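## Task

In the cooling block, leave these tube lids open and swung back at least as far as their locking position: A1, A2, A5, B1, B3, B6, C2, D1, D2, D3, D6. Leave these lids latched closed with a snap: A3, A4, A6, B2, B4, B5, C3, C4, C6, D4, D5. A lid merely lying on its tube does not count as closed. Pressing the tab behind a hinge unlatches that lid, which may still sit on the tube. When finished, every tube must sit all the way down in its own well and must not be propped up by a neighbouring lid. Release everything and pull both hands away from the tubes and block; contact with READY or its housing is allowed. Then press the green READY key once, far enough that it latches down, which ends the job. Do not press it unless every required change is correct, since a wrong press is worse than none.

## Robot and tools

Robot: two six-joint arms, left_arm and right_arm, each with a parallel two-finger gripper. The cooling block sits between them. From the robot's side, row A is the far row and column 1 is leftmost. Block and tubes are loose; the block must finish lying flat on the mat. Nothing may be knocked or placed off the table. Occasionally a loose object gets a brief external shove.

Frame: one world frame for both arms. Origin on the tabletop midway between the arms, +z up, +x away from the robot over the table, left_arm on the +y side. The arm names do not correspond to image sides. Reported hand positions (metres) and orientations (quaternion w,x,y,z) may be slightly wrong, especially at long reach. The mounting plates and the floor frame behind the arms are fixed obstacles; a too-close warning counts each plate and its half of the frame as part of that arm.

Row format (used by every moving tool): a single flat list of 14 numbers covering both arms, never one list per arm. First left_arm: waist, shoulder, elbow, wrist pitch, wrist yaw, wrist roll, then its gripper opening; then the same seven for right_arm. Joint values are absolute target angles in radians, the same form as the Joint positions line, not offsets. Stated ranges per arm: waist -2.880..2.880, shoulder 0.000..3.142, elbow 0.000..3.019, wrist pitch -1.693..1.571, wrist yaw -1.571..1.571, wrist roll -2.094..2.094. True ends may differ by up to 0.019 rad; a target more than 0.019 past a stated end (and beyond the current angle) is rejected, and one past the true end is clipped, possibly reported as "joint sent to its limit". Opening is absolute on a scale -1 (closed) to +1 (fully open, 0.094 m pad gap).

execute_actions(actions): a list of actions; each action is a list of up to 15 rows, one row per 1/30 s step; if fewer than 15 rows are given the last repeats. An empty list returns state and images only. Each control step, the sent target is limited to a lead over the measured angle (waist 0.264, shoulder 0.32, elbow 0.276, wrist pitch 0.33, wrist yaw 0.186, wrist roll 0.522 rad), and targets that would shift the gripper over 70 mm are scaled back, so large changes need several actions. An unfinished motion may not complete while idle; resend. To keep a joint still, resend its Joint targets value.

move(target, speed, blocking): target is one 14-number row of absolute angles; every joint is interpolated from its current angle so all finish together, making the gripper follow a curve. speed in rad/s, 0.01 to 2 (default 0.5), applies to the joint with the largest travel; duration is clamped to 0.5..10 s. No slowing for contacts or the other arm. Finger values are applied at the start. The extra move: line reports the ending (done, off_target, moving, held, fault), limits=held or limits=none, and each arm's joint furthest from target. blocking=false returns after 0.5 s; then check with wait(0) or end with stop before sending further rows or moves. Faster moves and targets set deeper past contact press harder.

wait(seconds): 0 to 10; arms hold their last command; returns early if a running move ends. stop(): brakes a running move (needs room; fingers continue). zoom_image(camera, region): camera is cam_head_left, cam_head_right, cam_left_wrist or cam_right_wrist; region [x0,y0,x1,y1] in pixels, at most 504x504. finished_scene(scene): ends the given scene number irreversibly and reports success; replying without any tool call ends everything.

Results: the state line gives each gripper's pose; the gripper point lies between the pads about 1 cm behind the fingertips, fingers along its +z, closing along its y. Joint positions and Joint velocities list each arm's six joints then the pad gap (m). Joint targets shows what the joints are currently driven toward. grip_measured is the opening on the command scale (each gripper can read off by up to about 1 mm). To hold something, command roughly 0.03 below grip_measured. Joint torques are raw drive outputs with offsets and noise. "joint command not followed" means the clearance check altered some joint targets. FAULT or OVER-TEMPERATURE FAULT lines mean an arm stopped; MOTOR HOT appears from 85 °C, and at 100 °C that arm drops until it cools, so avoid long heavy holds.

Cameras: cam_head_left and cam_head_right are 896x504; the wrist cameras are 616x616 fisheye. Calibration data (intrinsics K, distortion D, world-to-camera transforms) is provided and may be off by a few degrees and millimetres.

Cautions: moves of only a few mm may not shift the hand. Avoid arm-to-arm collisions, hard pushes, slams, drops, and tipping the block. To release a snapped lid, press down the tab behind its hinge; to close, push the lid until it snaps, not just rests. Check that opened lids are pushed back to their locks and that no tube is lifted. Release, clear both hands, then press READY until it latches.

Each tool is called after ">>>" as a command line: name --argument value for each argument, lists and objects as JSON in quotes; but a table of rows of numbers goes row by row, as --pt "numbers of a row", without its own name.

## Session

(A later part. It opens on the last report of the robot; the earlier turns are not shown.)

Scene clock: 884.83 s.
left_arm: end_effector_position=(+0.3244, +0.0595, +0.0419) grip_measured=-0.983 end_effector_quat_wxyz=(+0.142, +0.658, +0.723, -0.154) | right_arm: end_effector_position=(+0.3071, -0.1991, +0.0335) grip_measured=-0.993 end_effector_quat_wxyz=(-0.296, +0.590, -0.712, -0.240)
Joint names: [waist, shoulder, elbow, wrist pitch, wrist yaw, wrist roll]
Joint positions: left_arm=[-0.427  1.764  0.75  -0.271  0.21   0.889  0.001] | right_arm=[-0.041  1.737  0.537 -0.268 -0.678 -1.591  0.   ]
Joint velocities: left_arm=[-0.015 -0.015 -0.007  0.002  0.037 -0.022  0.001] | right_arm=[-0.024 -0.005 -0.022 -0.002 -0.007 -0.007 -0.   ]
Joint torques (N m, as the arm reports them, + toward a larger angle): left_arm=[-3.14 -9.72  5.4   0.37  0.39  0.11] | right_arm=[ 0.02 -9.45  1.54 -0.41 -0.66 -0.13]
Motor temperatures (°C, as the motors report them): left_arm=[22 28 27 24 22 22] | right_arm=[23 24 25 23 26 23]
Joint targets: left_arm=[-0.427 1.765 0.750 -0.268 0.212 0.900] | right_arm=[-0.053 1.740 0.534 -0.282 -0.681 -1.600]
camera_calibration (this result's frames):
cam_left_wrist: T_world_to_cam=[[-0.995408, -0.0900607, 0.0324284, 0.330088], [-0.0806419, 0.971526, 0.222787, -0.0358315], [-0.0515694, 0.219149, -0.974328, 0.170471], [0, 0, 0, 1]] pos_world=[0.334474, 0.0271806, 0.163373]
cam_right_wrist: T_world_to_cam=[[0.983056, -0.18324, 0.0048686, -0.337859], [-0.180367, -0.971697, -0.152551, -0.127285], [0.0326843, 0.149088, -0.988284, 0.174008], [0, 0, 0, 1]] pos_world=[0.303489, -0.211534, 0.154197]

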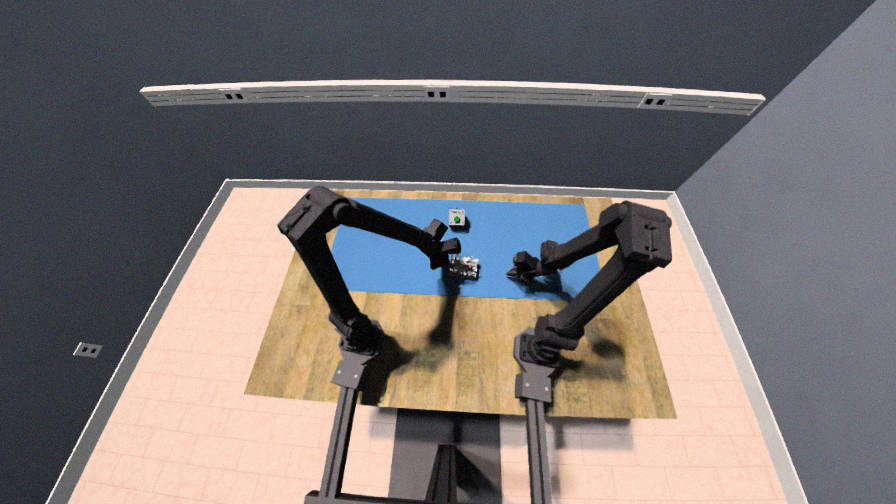

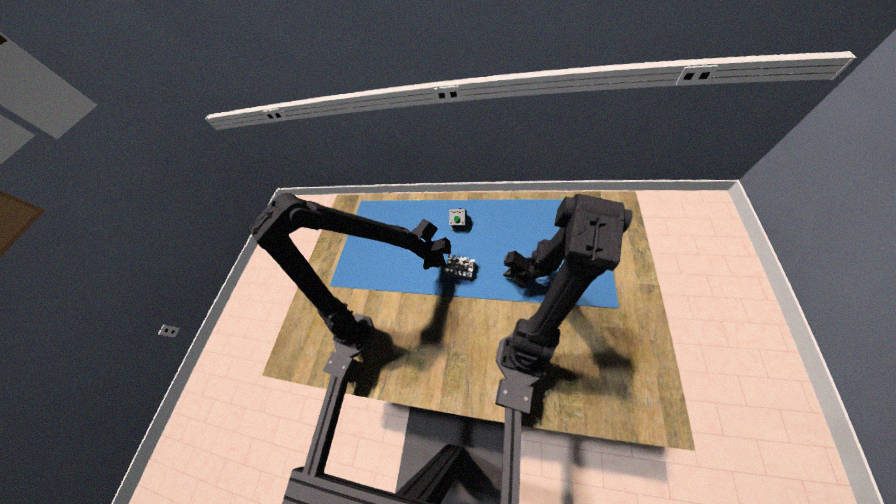

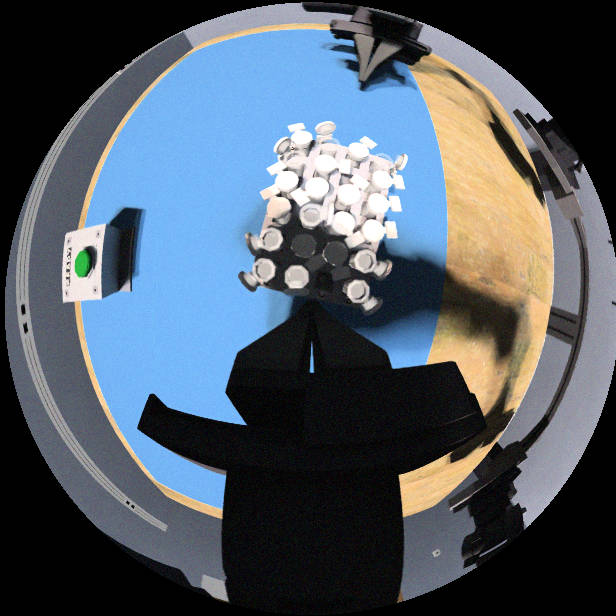

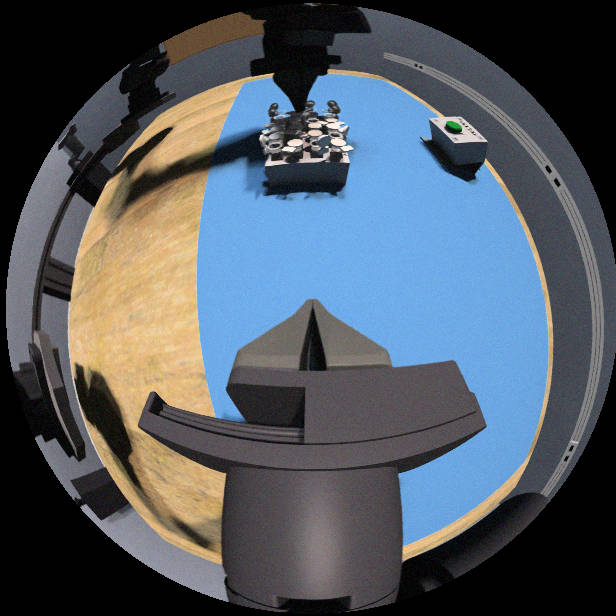

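>>> move --target '[-0.437,1.635,0.726,-0.268,0.21,0.9,-1,-0.053,1.74,0.534,-0.282,-0.681,-1.6,-1]' --speed 0.15

>>> move --target '[-0.499,1.665,0.73,-0.207,0.185,0.9,-1,-0.053,1.74,0.534,-0.282,-0.681,-1.6,-1]' --speed 0.12

>>> zoom_image --camera "cam_left_wrist" --region '[235, 215, 395, 330]'

Scene clock: 921.60 s.
left_arm: end_effector_position=(+0.3359, +0.0582, +0.0785) grip_measured=-0.983 end_effector_quat_wxyz=(+0.184, +0.656, +0.718, -0.146) | right_arm: end_effector_position=(+0.3071, -0.1991, +0.0335) grip_measured=-0.993 end_effector_quat_wxyz=(-0.296, +0.590, -0.712, -0.240)
Joint names: [waist, shoulder, elbow, wrist pitch, wrist yaw, wrist roll]
Joint positions: left_arm=[-0.427  1.66   0.731 -0.271  0.21   0.889  0.001] | right_arm=[-0.041  1.737  0.537 -0.268 -0.678 -1.591  0.   ]
Joint velocities: left_arm=[ 0.005 -0.015 -0.012  0.002 -0.037  0.037  0.   ] | right_arm=[-0.005  0.005 -0.007 -0.017 -0.081 -0.095  0.   ]
Joint torques (N m, as the arm reports them, + toward a larger angle): left_arm=[ -3.48 -10.67   5.78   0.46   0.27   0.12] | right_arm=[ 0.74 -9.6   1.88 -0.49 -0.67 -0.14]
Motor temperatures (°C, as the motors report them): left_arm=[22 28 27 24 23 22] | right_arm=[23 24 25 23 26 23]
Joint targets: left_arm=[-0.437 1.635 0.726 -0.268 0.210 0.900] | right_arm=[-0.053 1.740 0.534 -0.282 -0.681 -1.600]
move: off_target (left_arm); limits=none; left_arm: farthest joint: the shoulder, 0.025 radians from its target (0.129 radians at the start); right_arm: farthest joint: the wrist pitch, 0.014 radians from its target (0.014 radians at the start)
camera_calibration (this result's frames):
cam_left_wrist: T_world_to_cam=[[-0.994218, -0.102111, -0.0332314, 0.345726], [-0.106319, 0.979494, 0.171136, -0.0296004], [0.0150751, 0.17368, -0.984687, 0.188096], [0, 0, 0, 1]] pos_world=[0.337744, 0.0316272, 0.20177]
cam_right_wrist: T_world_to_cam=[[0.983056, -0.18324, 0.0048686, -0.337859], [-0.180367, -0.971697, -0.152551, -0.127285], [0.0326843, 0.149088, -0.988284, 0.174008], [0, 0, 0, 1]] pos_world=[0.303489, -0.211534, 0.154197]

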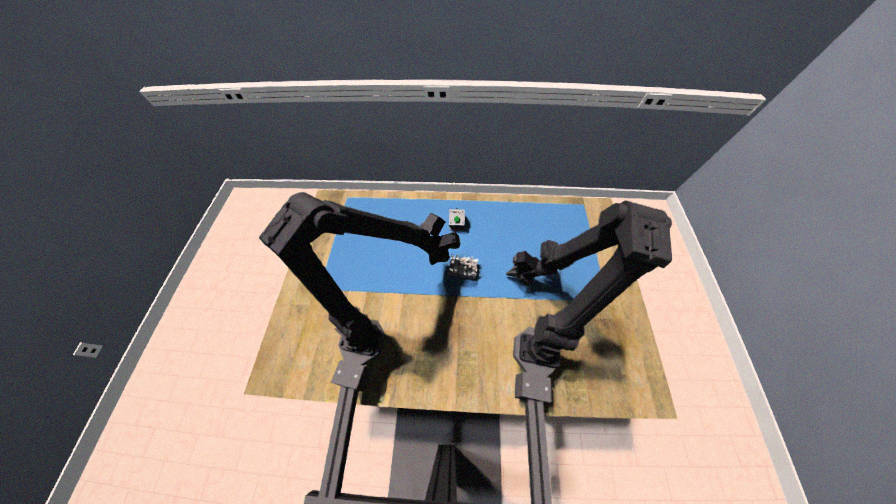

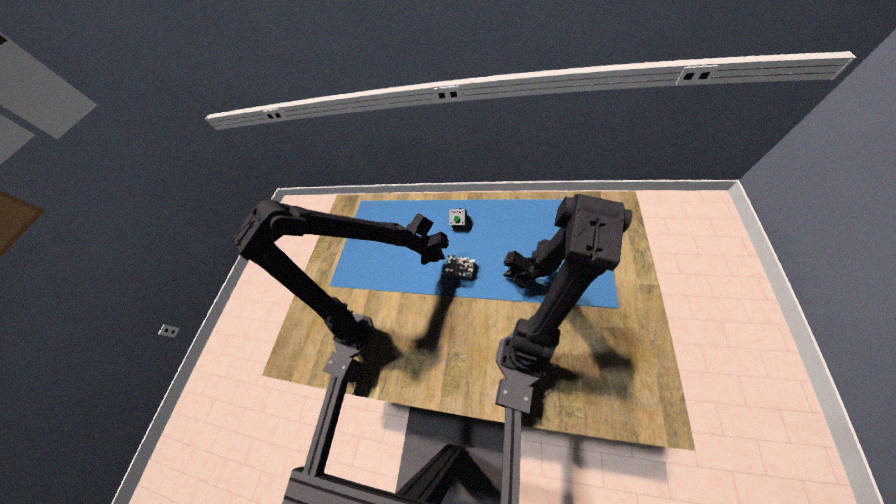

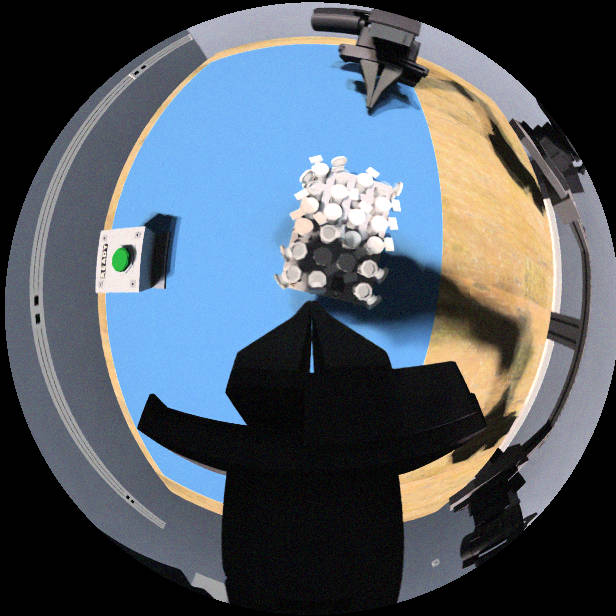

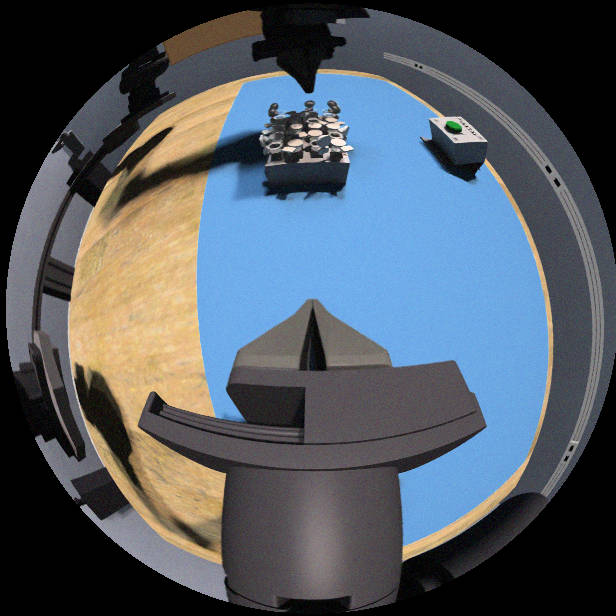

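Scene clock: 922.53 s.
left_arm: end_effector_position=(+0.3280, +0.0334, +0.0852) grip_measured=-0.983 end_effector_quat_wxyz=(+0.203, +0.676, +0.694, -0.140) | right_arm: end_effector_position=(+0.3071, -0.1991, +0.0335) grip_measured=-0.993 end_effector_quat_wxyz=(-0.296, +0.590, -0.712, -0.240)
Joint names: [waist, shoulder, elbow, wrist pitch, wrist yaw, wrist roll]
Joint positions: left_arm=[-0.492  1.66   0.731 -0.228  0.189  0.889  0.001] | right_arm=[-0.041  1.737  0.537 -0.268 -0.678 -1.591  0.   ]
Joint velocities: left_arm=[-0.005  0.005  0.007  0.012 -0.007 -0.007 -0.   ] | right_arm=[ 0.015 -0.015  0.002 -0.012  0.007 -0.037  0.001]
Joint torques (N m, as the arm reports them, + toward a larger angle): left_arm=[-2.8  -8.94  6.31  1.17  0.06  0.1 ] | right_arm=[  0.71 -10.19   1.64  -0.39  -0.75  -0.15]
Motor temperatures (°C, as the motors report them): left_arm=[22 28 27 24 23 22] | right_arm=[23 24 25 23 26 23]
Joint targets: left_arm=[-0.499 1.665 0.730 -0.207 0.185 0.900] | right_arm=[-0.053 1.740 0.534 -0.282 -0.681 -1.600]
move: off_target (left_arm); limits=none; left_arm: farthest joint: the wrist pitch, 0.021 radians from its target (0.064 radians at the start); right_arm: farthest joint: the wrist pitch, 0.014 radians from its target (0.014 radians at the start)
camera_calibration (this result's frames):
cam_left_wrist: T_world_to_cam=[[-0.995206, -0.0519212, -0.0828764, 0.338426], [-0.0640425, 0.986451, 0.151041, -0.0196494], [0.0739112, 0.155625, -0.985047, 0.18038], [0, 0, 0, 1]] pos_world=[0.322214, 0.00888318, 0.208698]
cam_right_wrist: T_world_to_cam=[[0.983056, -0.18324, 0.0048686, -0.337859], [-0.180367, -0.971697, -0.152551, -0.127285], [0.0326843, 0.149088, -0.988284, 0.174008], [0, 0, 0, 1]] pos_world=[0.303489, -0.211534, 0.154197]

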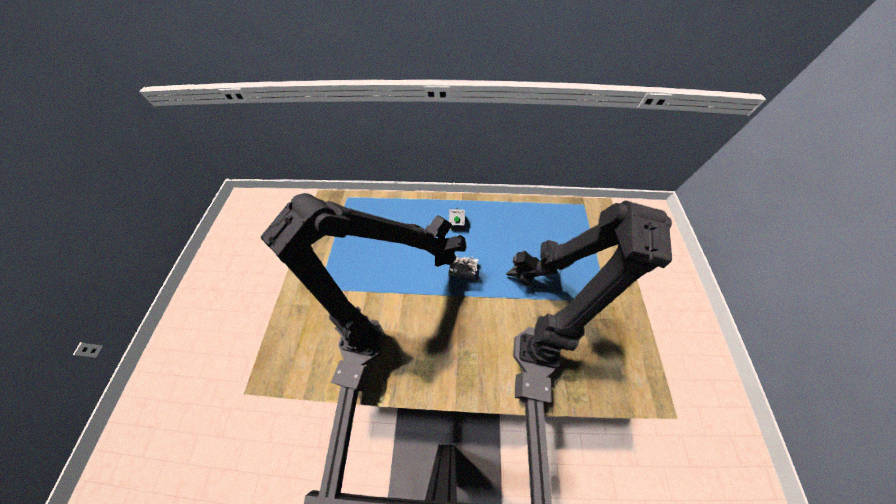

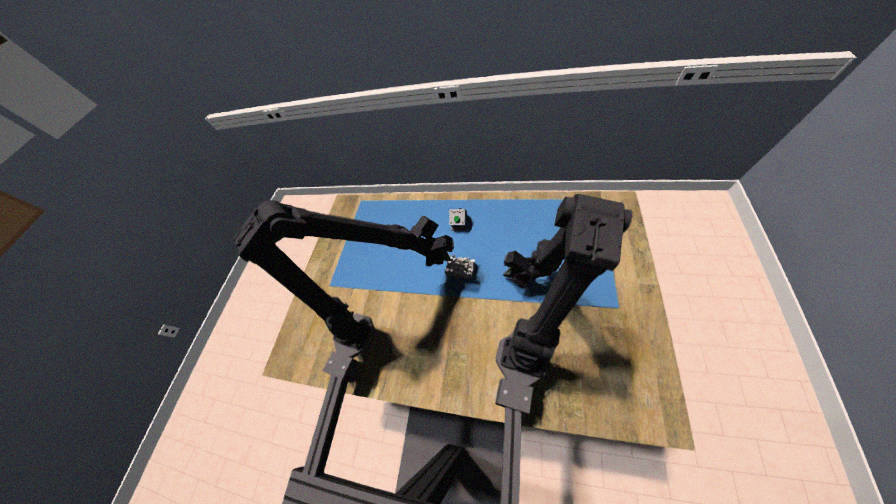

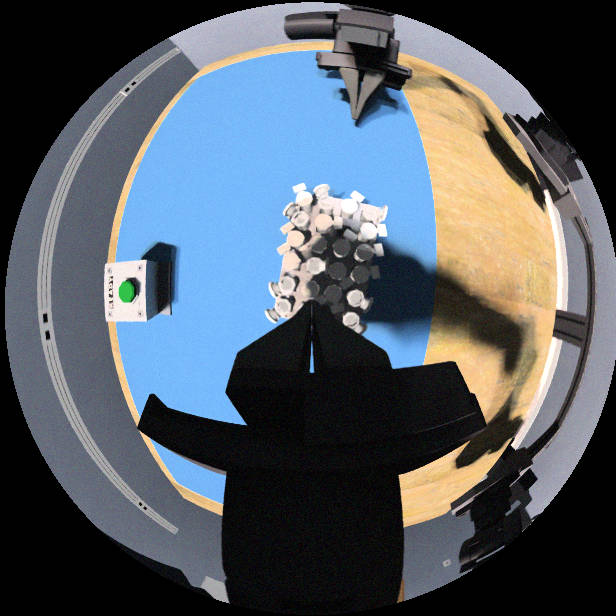

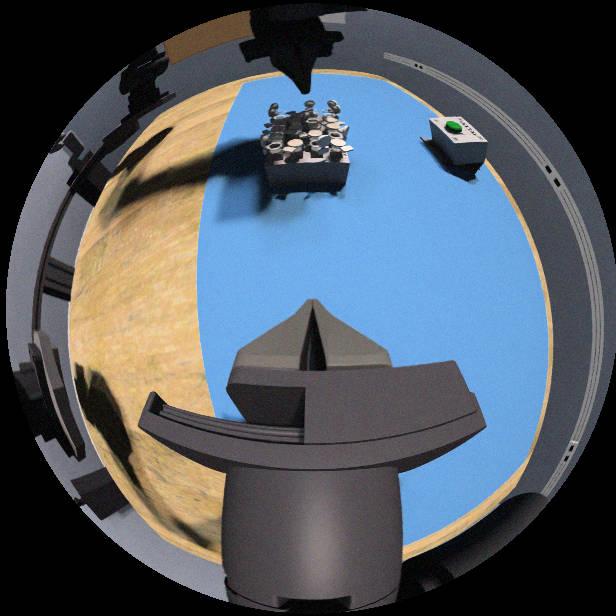

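Region (235, 215, 395, 330) of cam_left_wrist's 616x616 image, scaled by 3.150, with more detail than that image has; it fills the top 362 rows of this view, and the rest is white.

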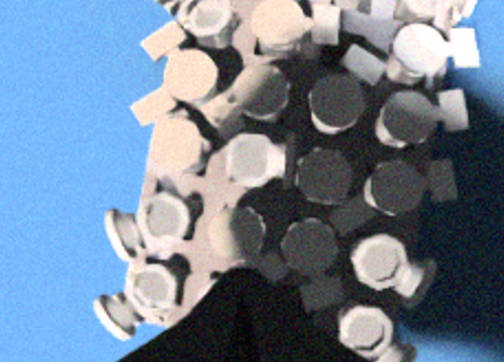

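>>> move --target '[-0.484,1.729,0.733,-0.225,0.189,0.9,-1,-0.053,1.74,0.534,-0.282,-0.681,-1.6,-1]' --speed 0.1

>>> zoom_image --camera "cam_left_wrist" --region '[260, 240, 370, 330]'

Scene clock: 928.73 s.
left_arm: end_effector_position=(+0.3181, +0.0369, +0.0630) grip_measured=-0.983 end_effector_quat_wxyz=(+0.177, +0.679, +0.698, -0.144) | right_arm: end_effector_position=(+0.3071, -0.1991, +0.0335) grip_measured=-0.993 end_effector_quat_wxyz=(-0.296, +0.590, -0.712, -0.240)
Joint names: [waist, shoulder, elbow, wrist pitch, wrist yaw, wrist roll]
Joint positions: left_arm=[-0.492  1.714  0.731 -0.228  0.189  0.889  0.001] | right_arm=[-0.041  1.737  0.537 -0.268 -0.678 -1.591  0.   ]
Joint velocities: left_arm=[-0.024 -0.005 -0.007  0.017  0.007  0.022  0.   ] | right_arm=[-0.005 -0.005  0.022  0.007 -0.022  0.037  0.   ]
Joint torques (N m, as the arm reports them, + toward a larger angle): left_arm=[-2.69 -8.74  6.04  0.52  0.24  0.11] | right_arm=[ 0.14 -9.91  1.6  -0.44 -0.71 -0.1 ]
Motor temperatures (°C, as the motors report them): left_arm=[22 28 27 24 23 22] | right_arm=[23 24 25 23 26 23]
Joint targets: left_arm=[-0.484 1.729 0.733 -0.225 0.189 0.900] | right_arm=[-0.053 1.740 0.534 -0.282 -0.681 -1.600]
move: done; limits=none; left_arm: farthest joint: the shoulder, 0.015 radians from its target (0.069 radians at the start); right_arm: farthest joint: the wrist pitch, 0.014 radians from its target (0.014 radians at the start)
camera_calibration (this result's frames):
cam_left_wrist: T_world_to_cam=[[-0.998228, -0.0421387, -0.0420224, 0.324888], [-0.0492202, 0.981508, 0.184986, -0.0270098], [0.0334502, 0.186726, -0.981842, 0.170294], [0, 0, 0, 1]] pos_world=[0.317286, 0.00840232, 0.185851]
cam_right_wrist: T_world_to_cam=[[0.983056, -0.18324, 0.0048686, -0.337859], [-0.180367, -0.971697, -0.152551, -0.127285], [0.0326843, 0.149088, -0.988284, 0.174008], [0, 0, 0, 1]] pos_world=[0.303489, -0.211534, 0.154197]

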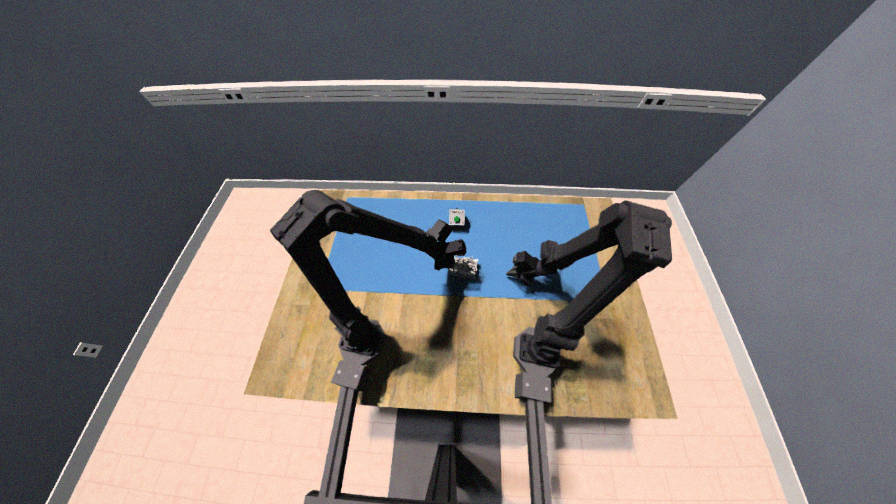

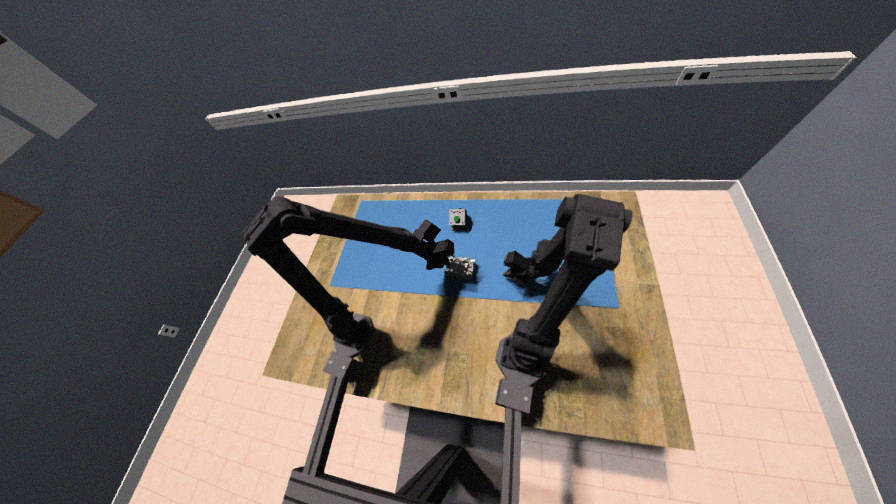

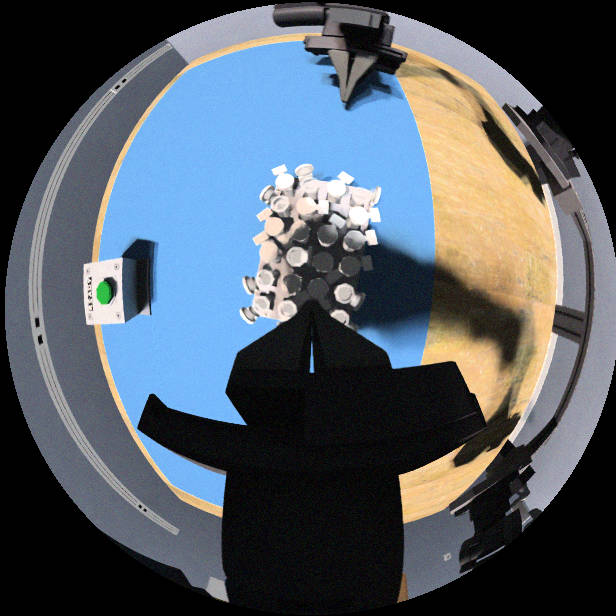

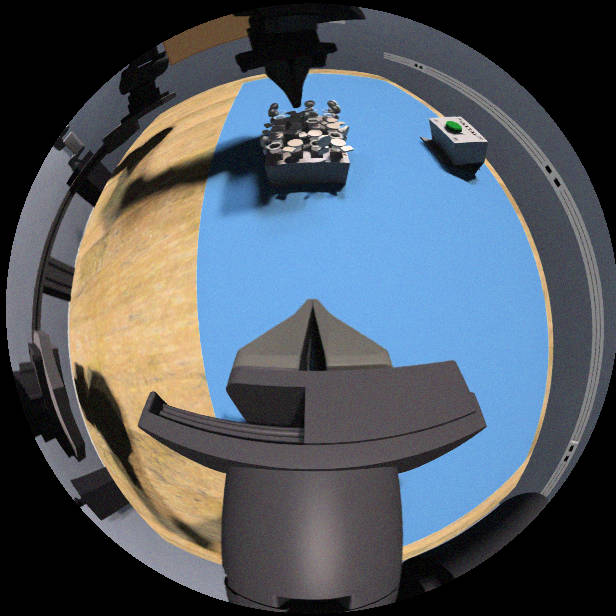

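Region (260, 240, 370, 330) of cam_left_wrist's 616x616 image, scaled by 4.582, with more detail than that image has; it fills the top 412 rows of this view, and the rest is white.

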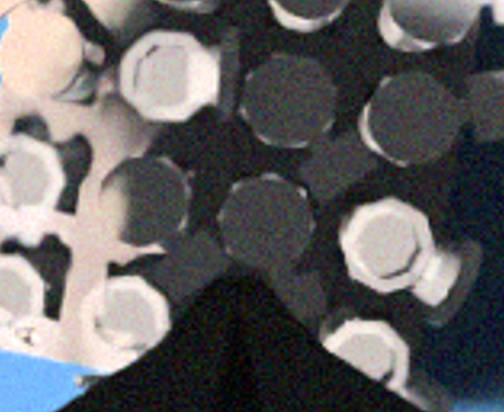

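>>> move --target '[-0.49,1.722,0.721,-0.225,0.189,0.9,-1,-0.053,1.74,0.534,-0.282,-0.681,-1.6,-1]' --speed 0.03

Scene clock: 933.83 s.
left_arm: end_effector_position=(+0.3150, +0.0388, +0.0613) grip_measured=-0.983 end_effector_quat_wxyz=(+0.174, +0.679, +0.698, -0.144) | right_arm: end_effector_position=(+0.3071, -0.1991, +0.0335) grip_measured=-0.993 end_effector_quat_wxyz=(-0.296, +0.590, -0.712, -0.240)
Joint names: [waist, shoulder, elbow, wrist pitch, wrist yaw, wrist roll]
Joint positions: left_arm=[-0.492  1.714  0.725 -0.228  0.189  0.889  0.001] | right_arm=[-0.041  1.737  0.537 -0.268 -0.678 -1.591  0.   ]
Joint velocities: left_arm=[ 0.005 -0.005 -0.002  0.002 -0.022 -0.007 -0.001] | right_arm=[-0.015  0.005  0.012 -0.002  0.007 -0.007  0.   ]
Joint torques (N m, as the arm reports them, + toward a larger angle): left_arm=[-3.09 -8.83  5.39  0.42  0.26  0.12] | right_arm=[  1.26 -10.2    1.85  -0.34  -0.67  -0.14]
Motor temperatures (°C, as the motors report them): left_arm=[22 28 27 24 22 22] | right_arm=[23 24 25 23 26 23]
Joint targets: left_arm=[-0.490 1.722 0.721 -0.225 0.189 0.900] | right_arm=[-0.053 1.740 0.534 -0.282 -0.681 -1.600]
move: done; limits=none; left_arm: farthest joint: the wrist roll, 0.011 radians from its target (0.011 radians at the start); right_arm: farthest joint: the wrist pitch, 0.014 radians from its target (0.014 radians at the start)
camera_calibration (this result's frames):
cam_left_wrist: T_world_to_cam=[[-0.998469, -0.0410464, -0.0370685, 0.32159], [-0.0473389, 0.980831, 0.189024, -0.0295878], [0.0285992, 0.190489, -0.981273, 0.169658], [0, 0, 0, 1]] pos_world=[0.314845, 0.00990262, 0.183995]
cam_right_wrist: T_world_to_cam=[[0.983056, -0.18324, 0.0048686, -0.337859], [-0.180367, -0.971697, -0.152551, -0.127285], [0.0326843, 0.149088, -0.988284, 0.174008], [0, 0, 0, 1]] pos_world=[0.303489, -0.211534, 0.154197]

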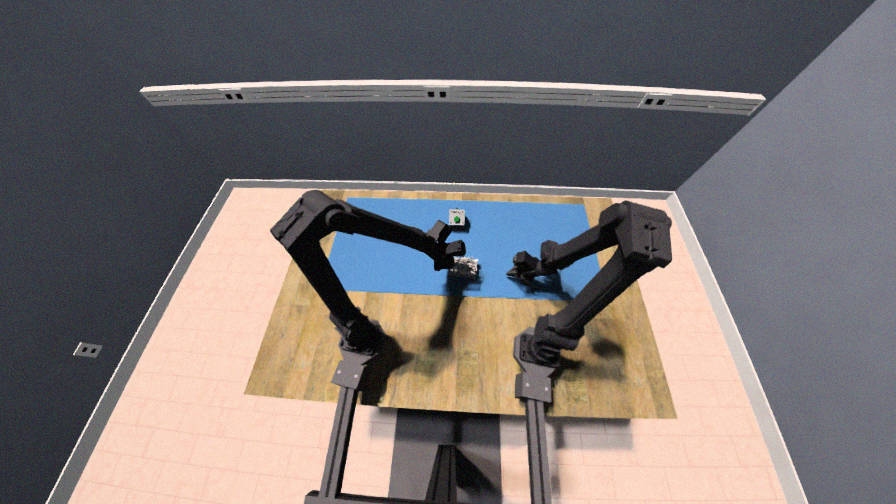

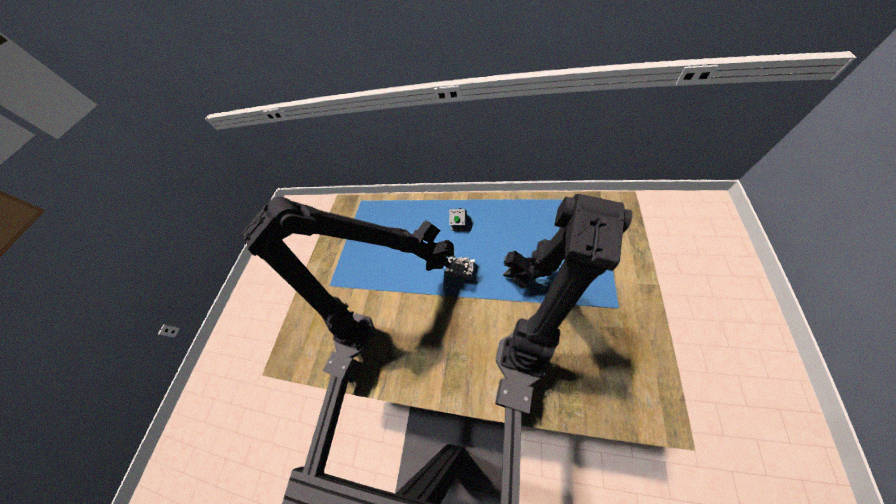

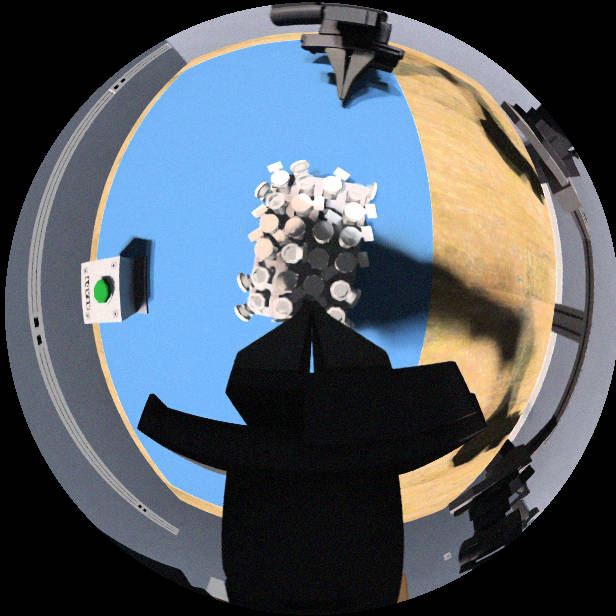

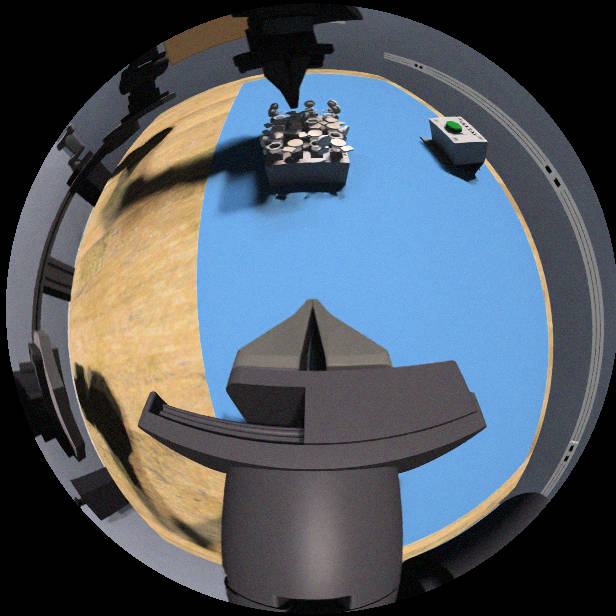

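>>> move --target '[-0.49,1.752,0.73,-0.225,0.189,0.9,-1,-0.053,1.74,0.534,-0.282,-0.681,-1.6,-1]' --speed 0.04

>>> zoom_image --camera "cam_left_wrist" --region '[260, 240, 370, 330]'

Scene clock: 942.03 s.
left_arm: end_effector_position=(+0.3126, +0.0397, +0.0564) grip_measured=-0.983 end_effector_quat_wxyz=(+0.168, +0.679, +0.699, -0.145) | right_arm: end_effector_position=(+0.3071, -0.1991, +0.0335) grip_measured=-0.993 end_effector_quat_wxyz=(-0.296, +0.590, -0.712, -0.240)
Joint names: [waist, shoulder, elbow, wrist pitch, wrist yaw, wrist roll]
Joint positions: left_arm=[-0.492  1.726  0.725 -0.228  0.189  0.889  0.001] | right_arm=[-0.041  1.737  0.537 -0.268 -0.678 -1.591  0.   ]
Joint velocities: left_arm=[ 0.015 -0.005 -0.012 -0.007  0.037 -0.007 -0.001] | right_arm=[ 0.005 -0.005 -0.007 -0.007 -0.066 -0.007 -0.   ]
Joint torques (N m, as the arm reports them, + toward a larger angle): left_arm=[-2.71 -8.17  6.22  0.42  0.25  0.1 ] | right_arm=[ 0.33 -9.64  1.85 -0.15 -0.65 -0.13]
Motor temperatures (°C, as the motors report them): left_arm=[22 28 27 24 22 22] | right_arm=[23 24 25 23 26 23]
Joint targets: left_arm=[-0.490 1.752 0.730 -0.225 0.189 0.900] | right_arm=[-0.053 1.740 0.534 -0.282 -0.681 -1.600]
move: off_target (left_arm); limits=none; left_arm: farthest joint: the shoulder, 0.026 radians from its target (0.038 radians at the start); right_arm: farthest joint: the wrist pitch, 0.014 radians from its target (0.014 radians at the start)
camera_calibration (this result's frames):
cam_left_wrist: T_world_to_cam=[[-0.998853, -0.0390419, -0.0277293, 0.318564], [-0.0437434, 0.979509, 0.196591, -0.0311633], [0.0194858, 0.197578, -0.980093, 0.167243], [0, 0, 0, 1]] pos_world=[0.313576, 0.00991852, 0.178874]
cam_right_wrist: T_world_to_cam=[[0.983056, -0.18324, 0.0048686, -0.337859], [-0.180367, -0.971697, -0.152551, -0.127285], [0.0326843, 0.149088, -0.988284, 0.174008], [0, 0, 0, 1]] pos_world=[0.303489, -0.211534, 0.154197]

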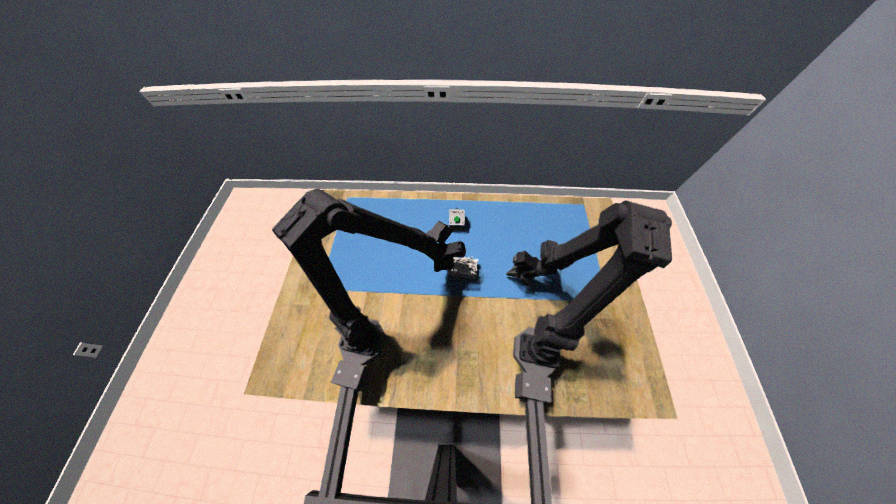

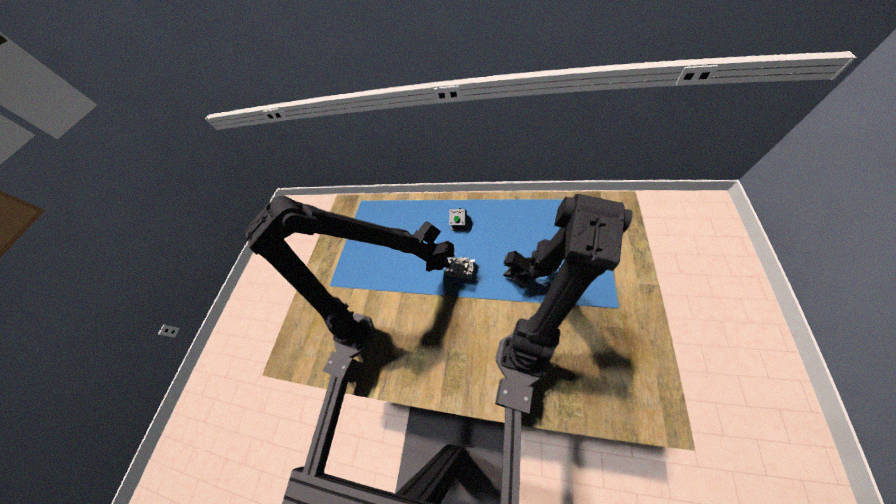

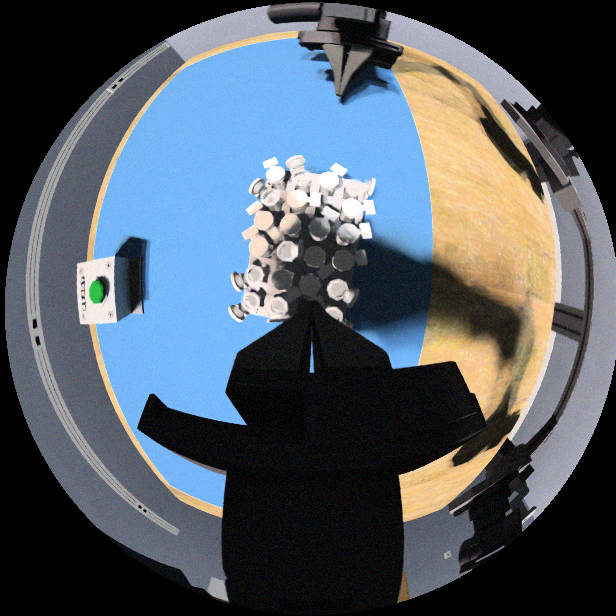

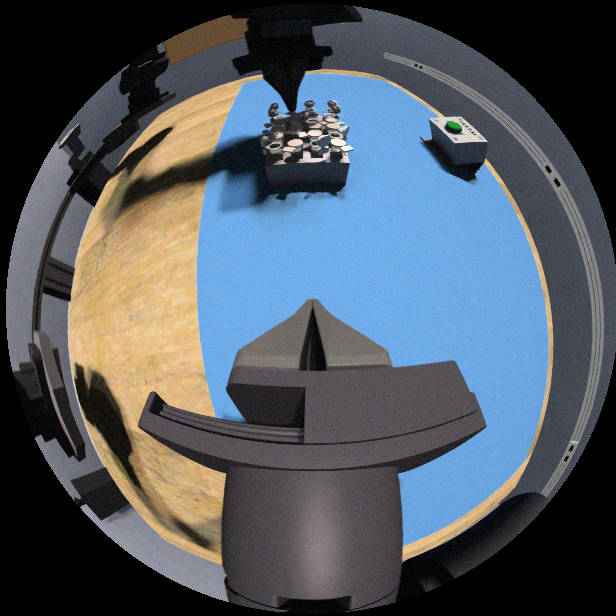

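Region (260, 240, 370, 330) of cam_left_wrist's 616x616 image, scaled by 4.582, with more detail than that image has; it fills the top 412 rows of this view, and the rest is white.

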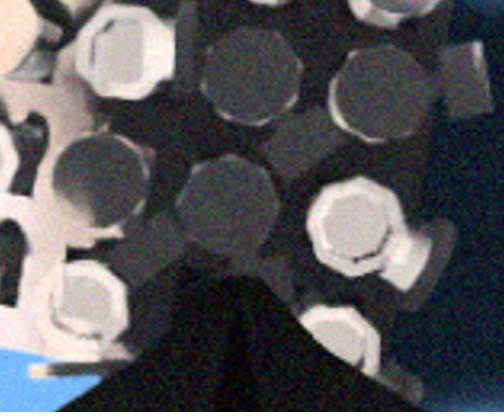

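>>> execute_actions --actions '[[[-0.49,1.765,0.73,-0.225,0.189,0.9,-1,-0.053,1.74,0.534,-0.282,-0.681,-1.6,-1],[-0.49,1.78,0.73,-0.225,0.189,0.9,-1,-0.053,1.74,0.534,-0.282,-0.681,-1.6,-1],[-0.49,1.78,0.73,-0.225,0.189,0.9,-1,-0.053,1.74,0.534,-0.282,-0.681,-1.6,-1],[-0.49,1.78,0.73,-0.225,0.189,0.9,-1,-0.053,1.74,0.534,-0.282,-0.681,-1.6,-1],[-0.49,1.745,0.73,-0.225,0.189,0.9,-1,-0.053,1.74,0.534,-0.282,-0.681,-1.6,-1]]]'

Scene clock: 947.27 s.
left_arm: end_effector_position=(+0.3118, +0.0400, +0.0549) grip_measured=-0.983 end_effector_quat_wxyz=(+0.166, +0.680, +0.699, -0.146) | right_arm: end_effector_position=(+0.3071, -0.1991, +0.0335) grip_measured=-0.993 end_effector_quat_wxyz=(-0.296, +0.590, -0.712, -0.240)
Joint names: [waist, shoulder, elbow, wrist pitch, wrist yaw, wrist roll]
Joint positions: left_arm=[-0.492  1.73   0.725 -0.228  0.189  0.889  0.001] | right_arm=[-0.041  1.737  0.537 -0.268 -0.678 -1.591  0.   ]
Joint velocities: left_arm=[-0.005 -0.005  0.007  0.002  0.081 -0.007 -0.001] | right_arm=[ 0.005 -0.015  0.007 -0.032  0.022  0.022 -0.   ]
Joint torques (N m, as the arm reports them, + toward a larger angle): left_arm=[-3.22 -8.17  6.32  0.39  0.24  0.1 ] | right_arm=[ 0.53 -9.86  1.81 -0.41 -0.64 -0.11]
Motor temperatures (°C, as the motors report them): left_arm=[22 28 27 24 22 22] | right_arm=[23 24 25 23 26 23]
Joint targets: left_arm=[-0.490 1.745 0.730 -0.225 0.189 0.900] | right_arm=[-0.053 1.740 0.534 -0.282 -0.681 -1.600]
camera_calibration (this result's frames):
cam_left_wrist: T_world_to_cam=[[-0.998963, -0.0383267, -0.0245889, 0.317567], [-0.0424565, 0.979148, 0.198661, -0.0316424], [0.0164622, 0.199499, -0.97976, 0.166583], [0, 0, 0, 1]] pos_world=[0.313152, 0.00992096, 0.177306]
cam_right_wrist: T_world_to_cam=[[0.983056, -0.18324, 0.0048686, -0.337859], [-0.180367, -0.971697, -0.152551, -0.127285], [0.0326843, 0.149088, -0.988284, 0.174008], [0, 0, 0, 1]] pos_world=[0.303489, -0.211534, 0.154197]

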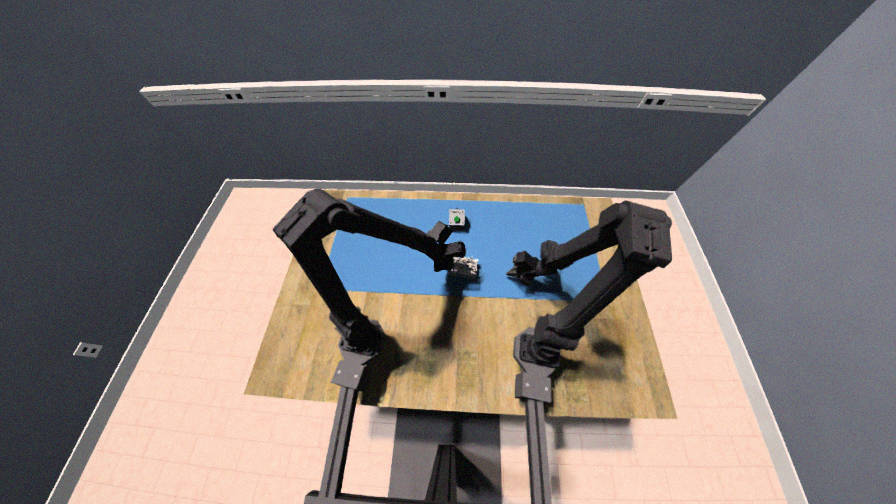

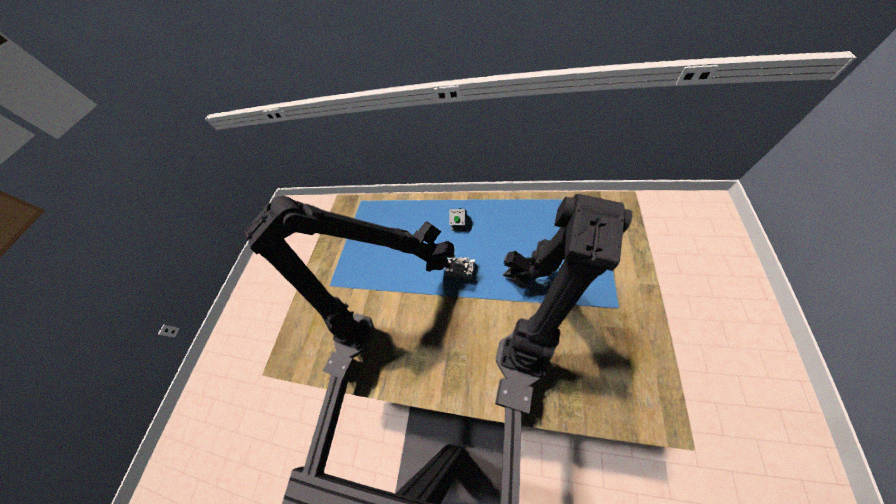

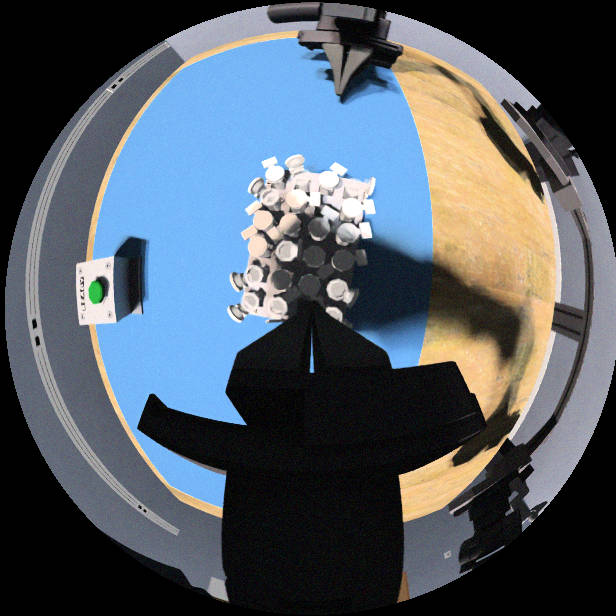

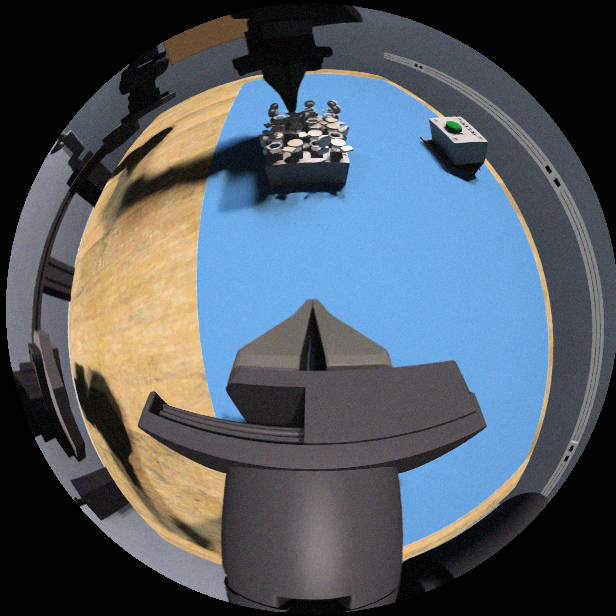

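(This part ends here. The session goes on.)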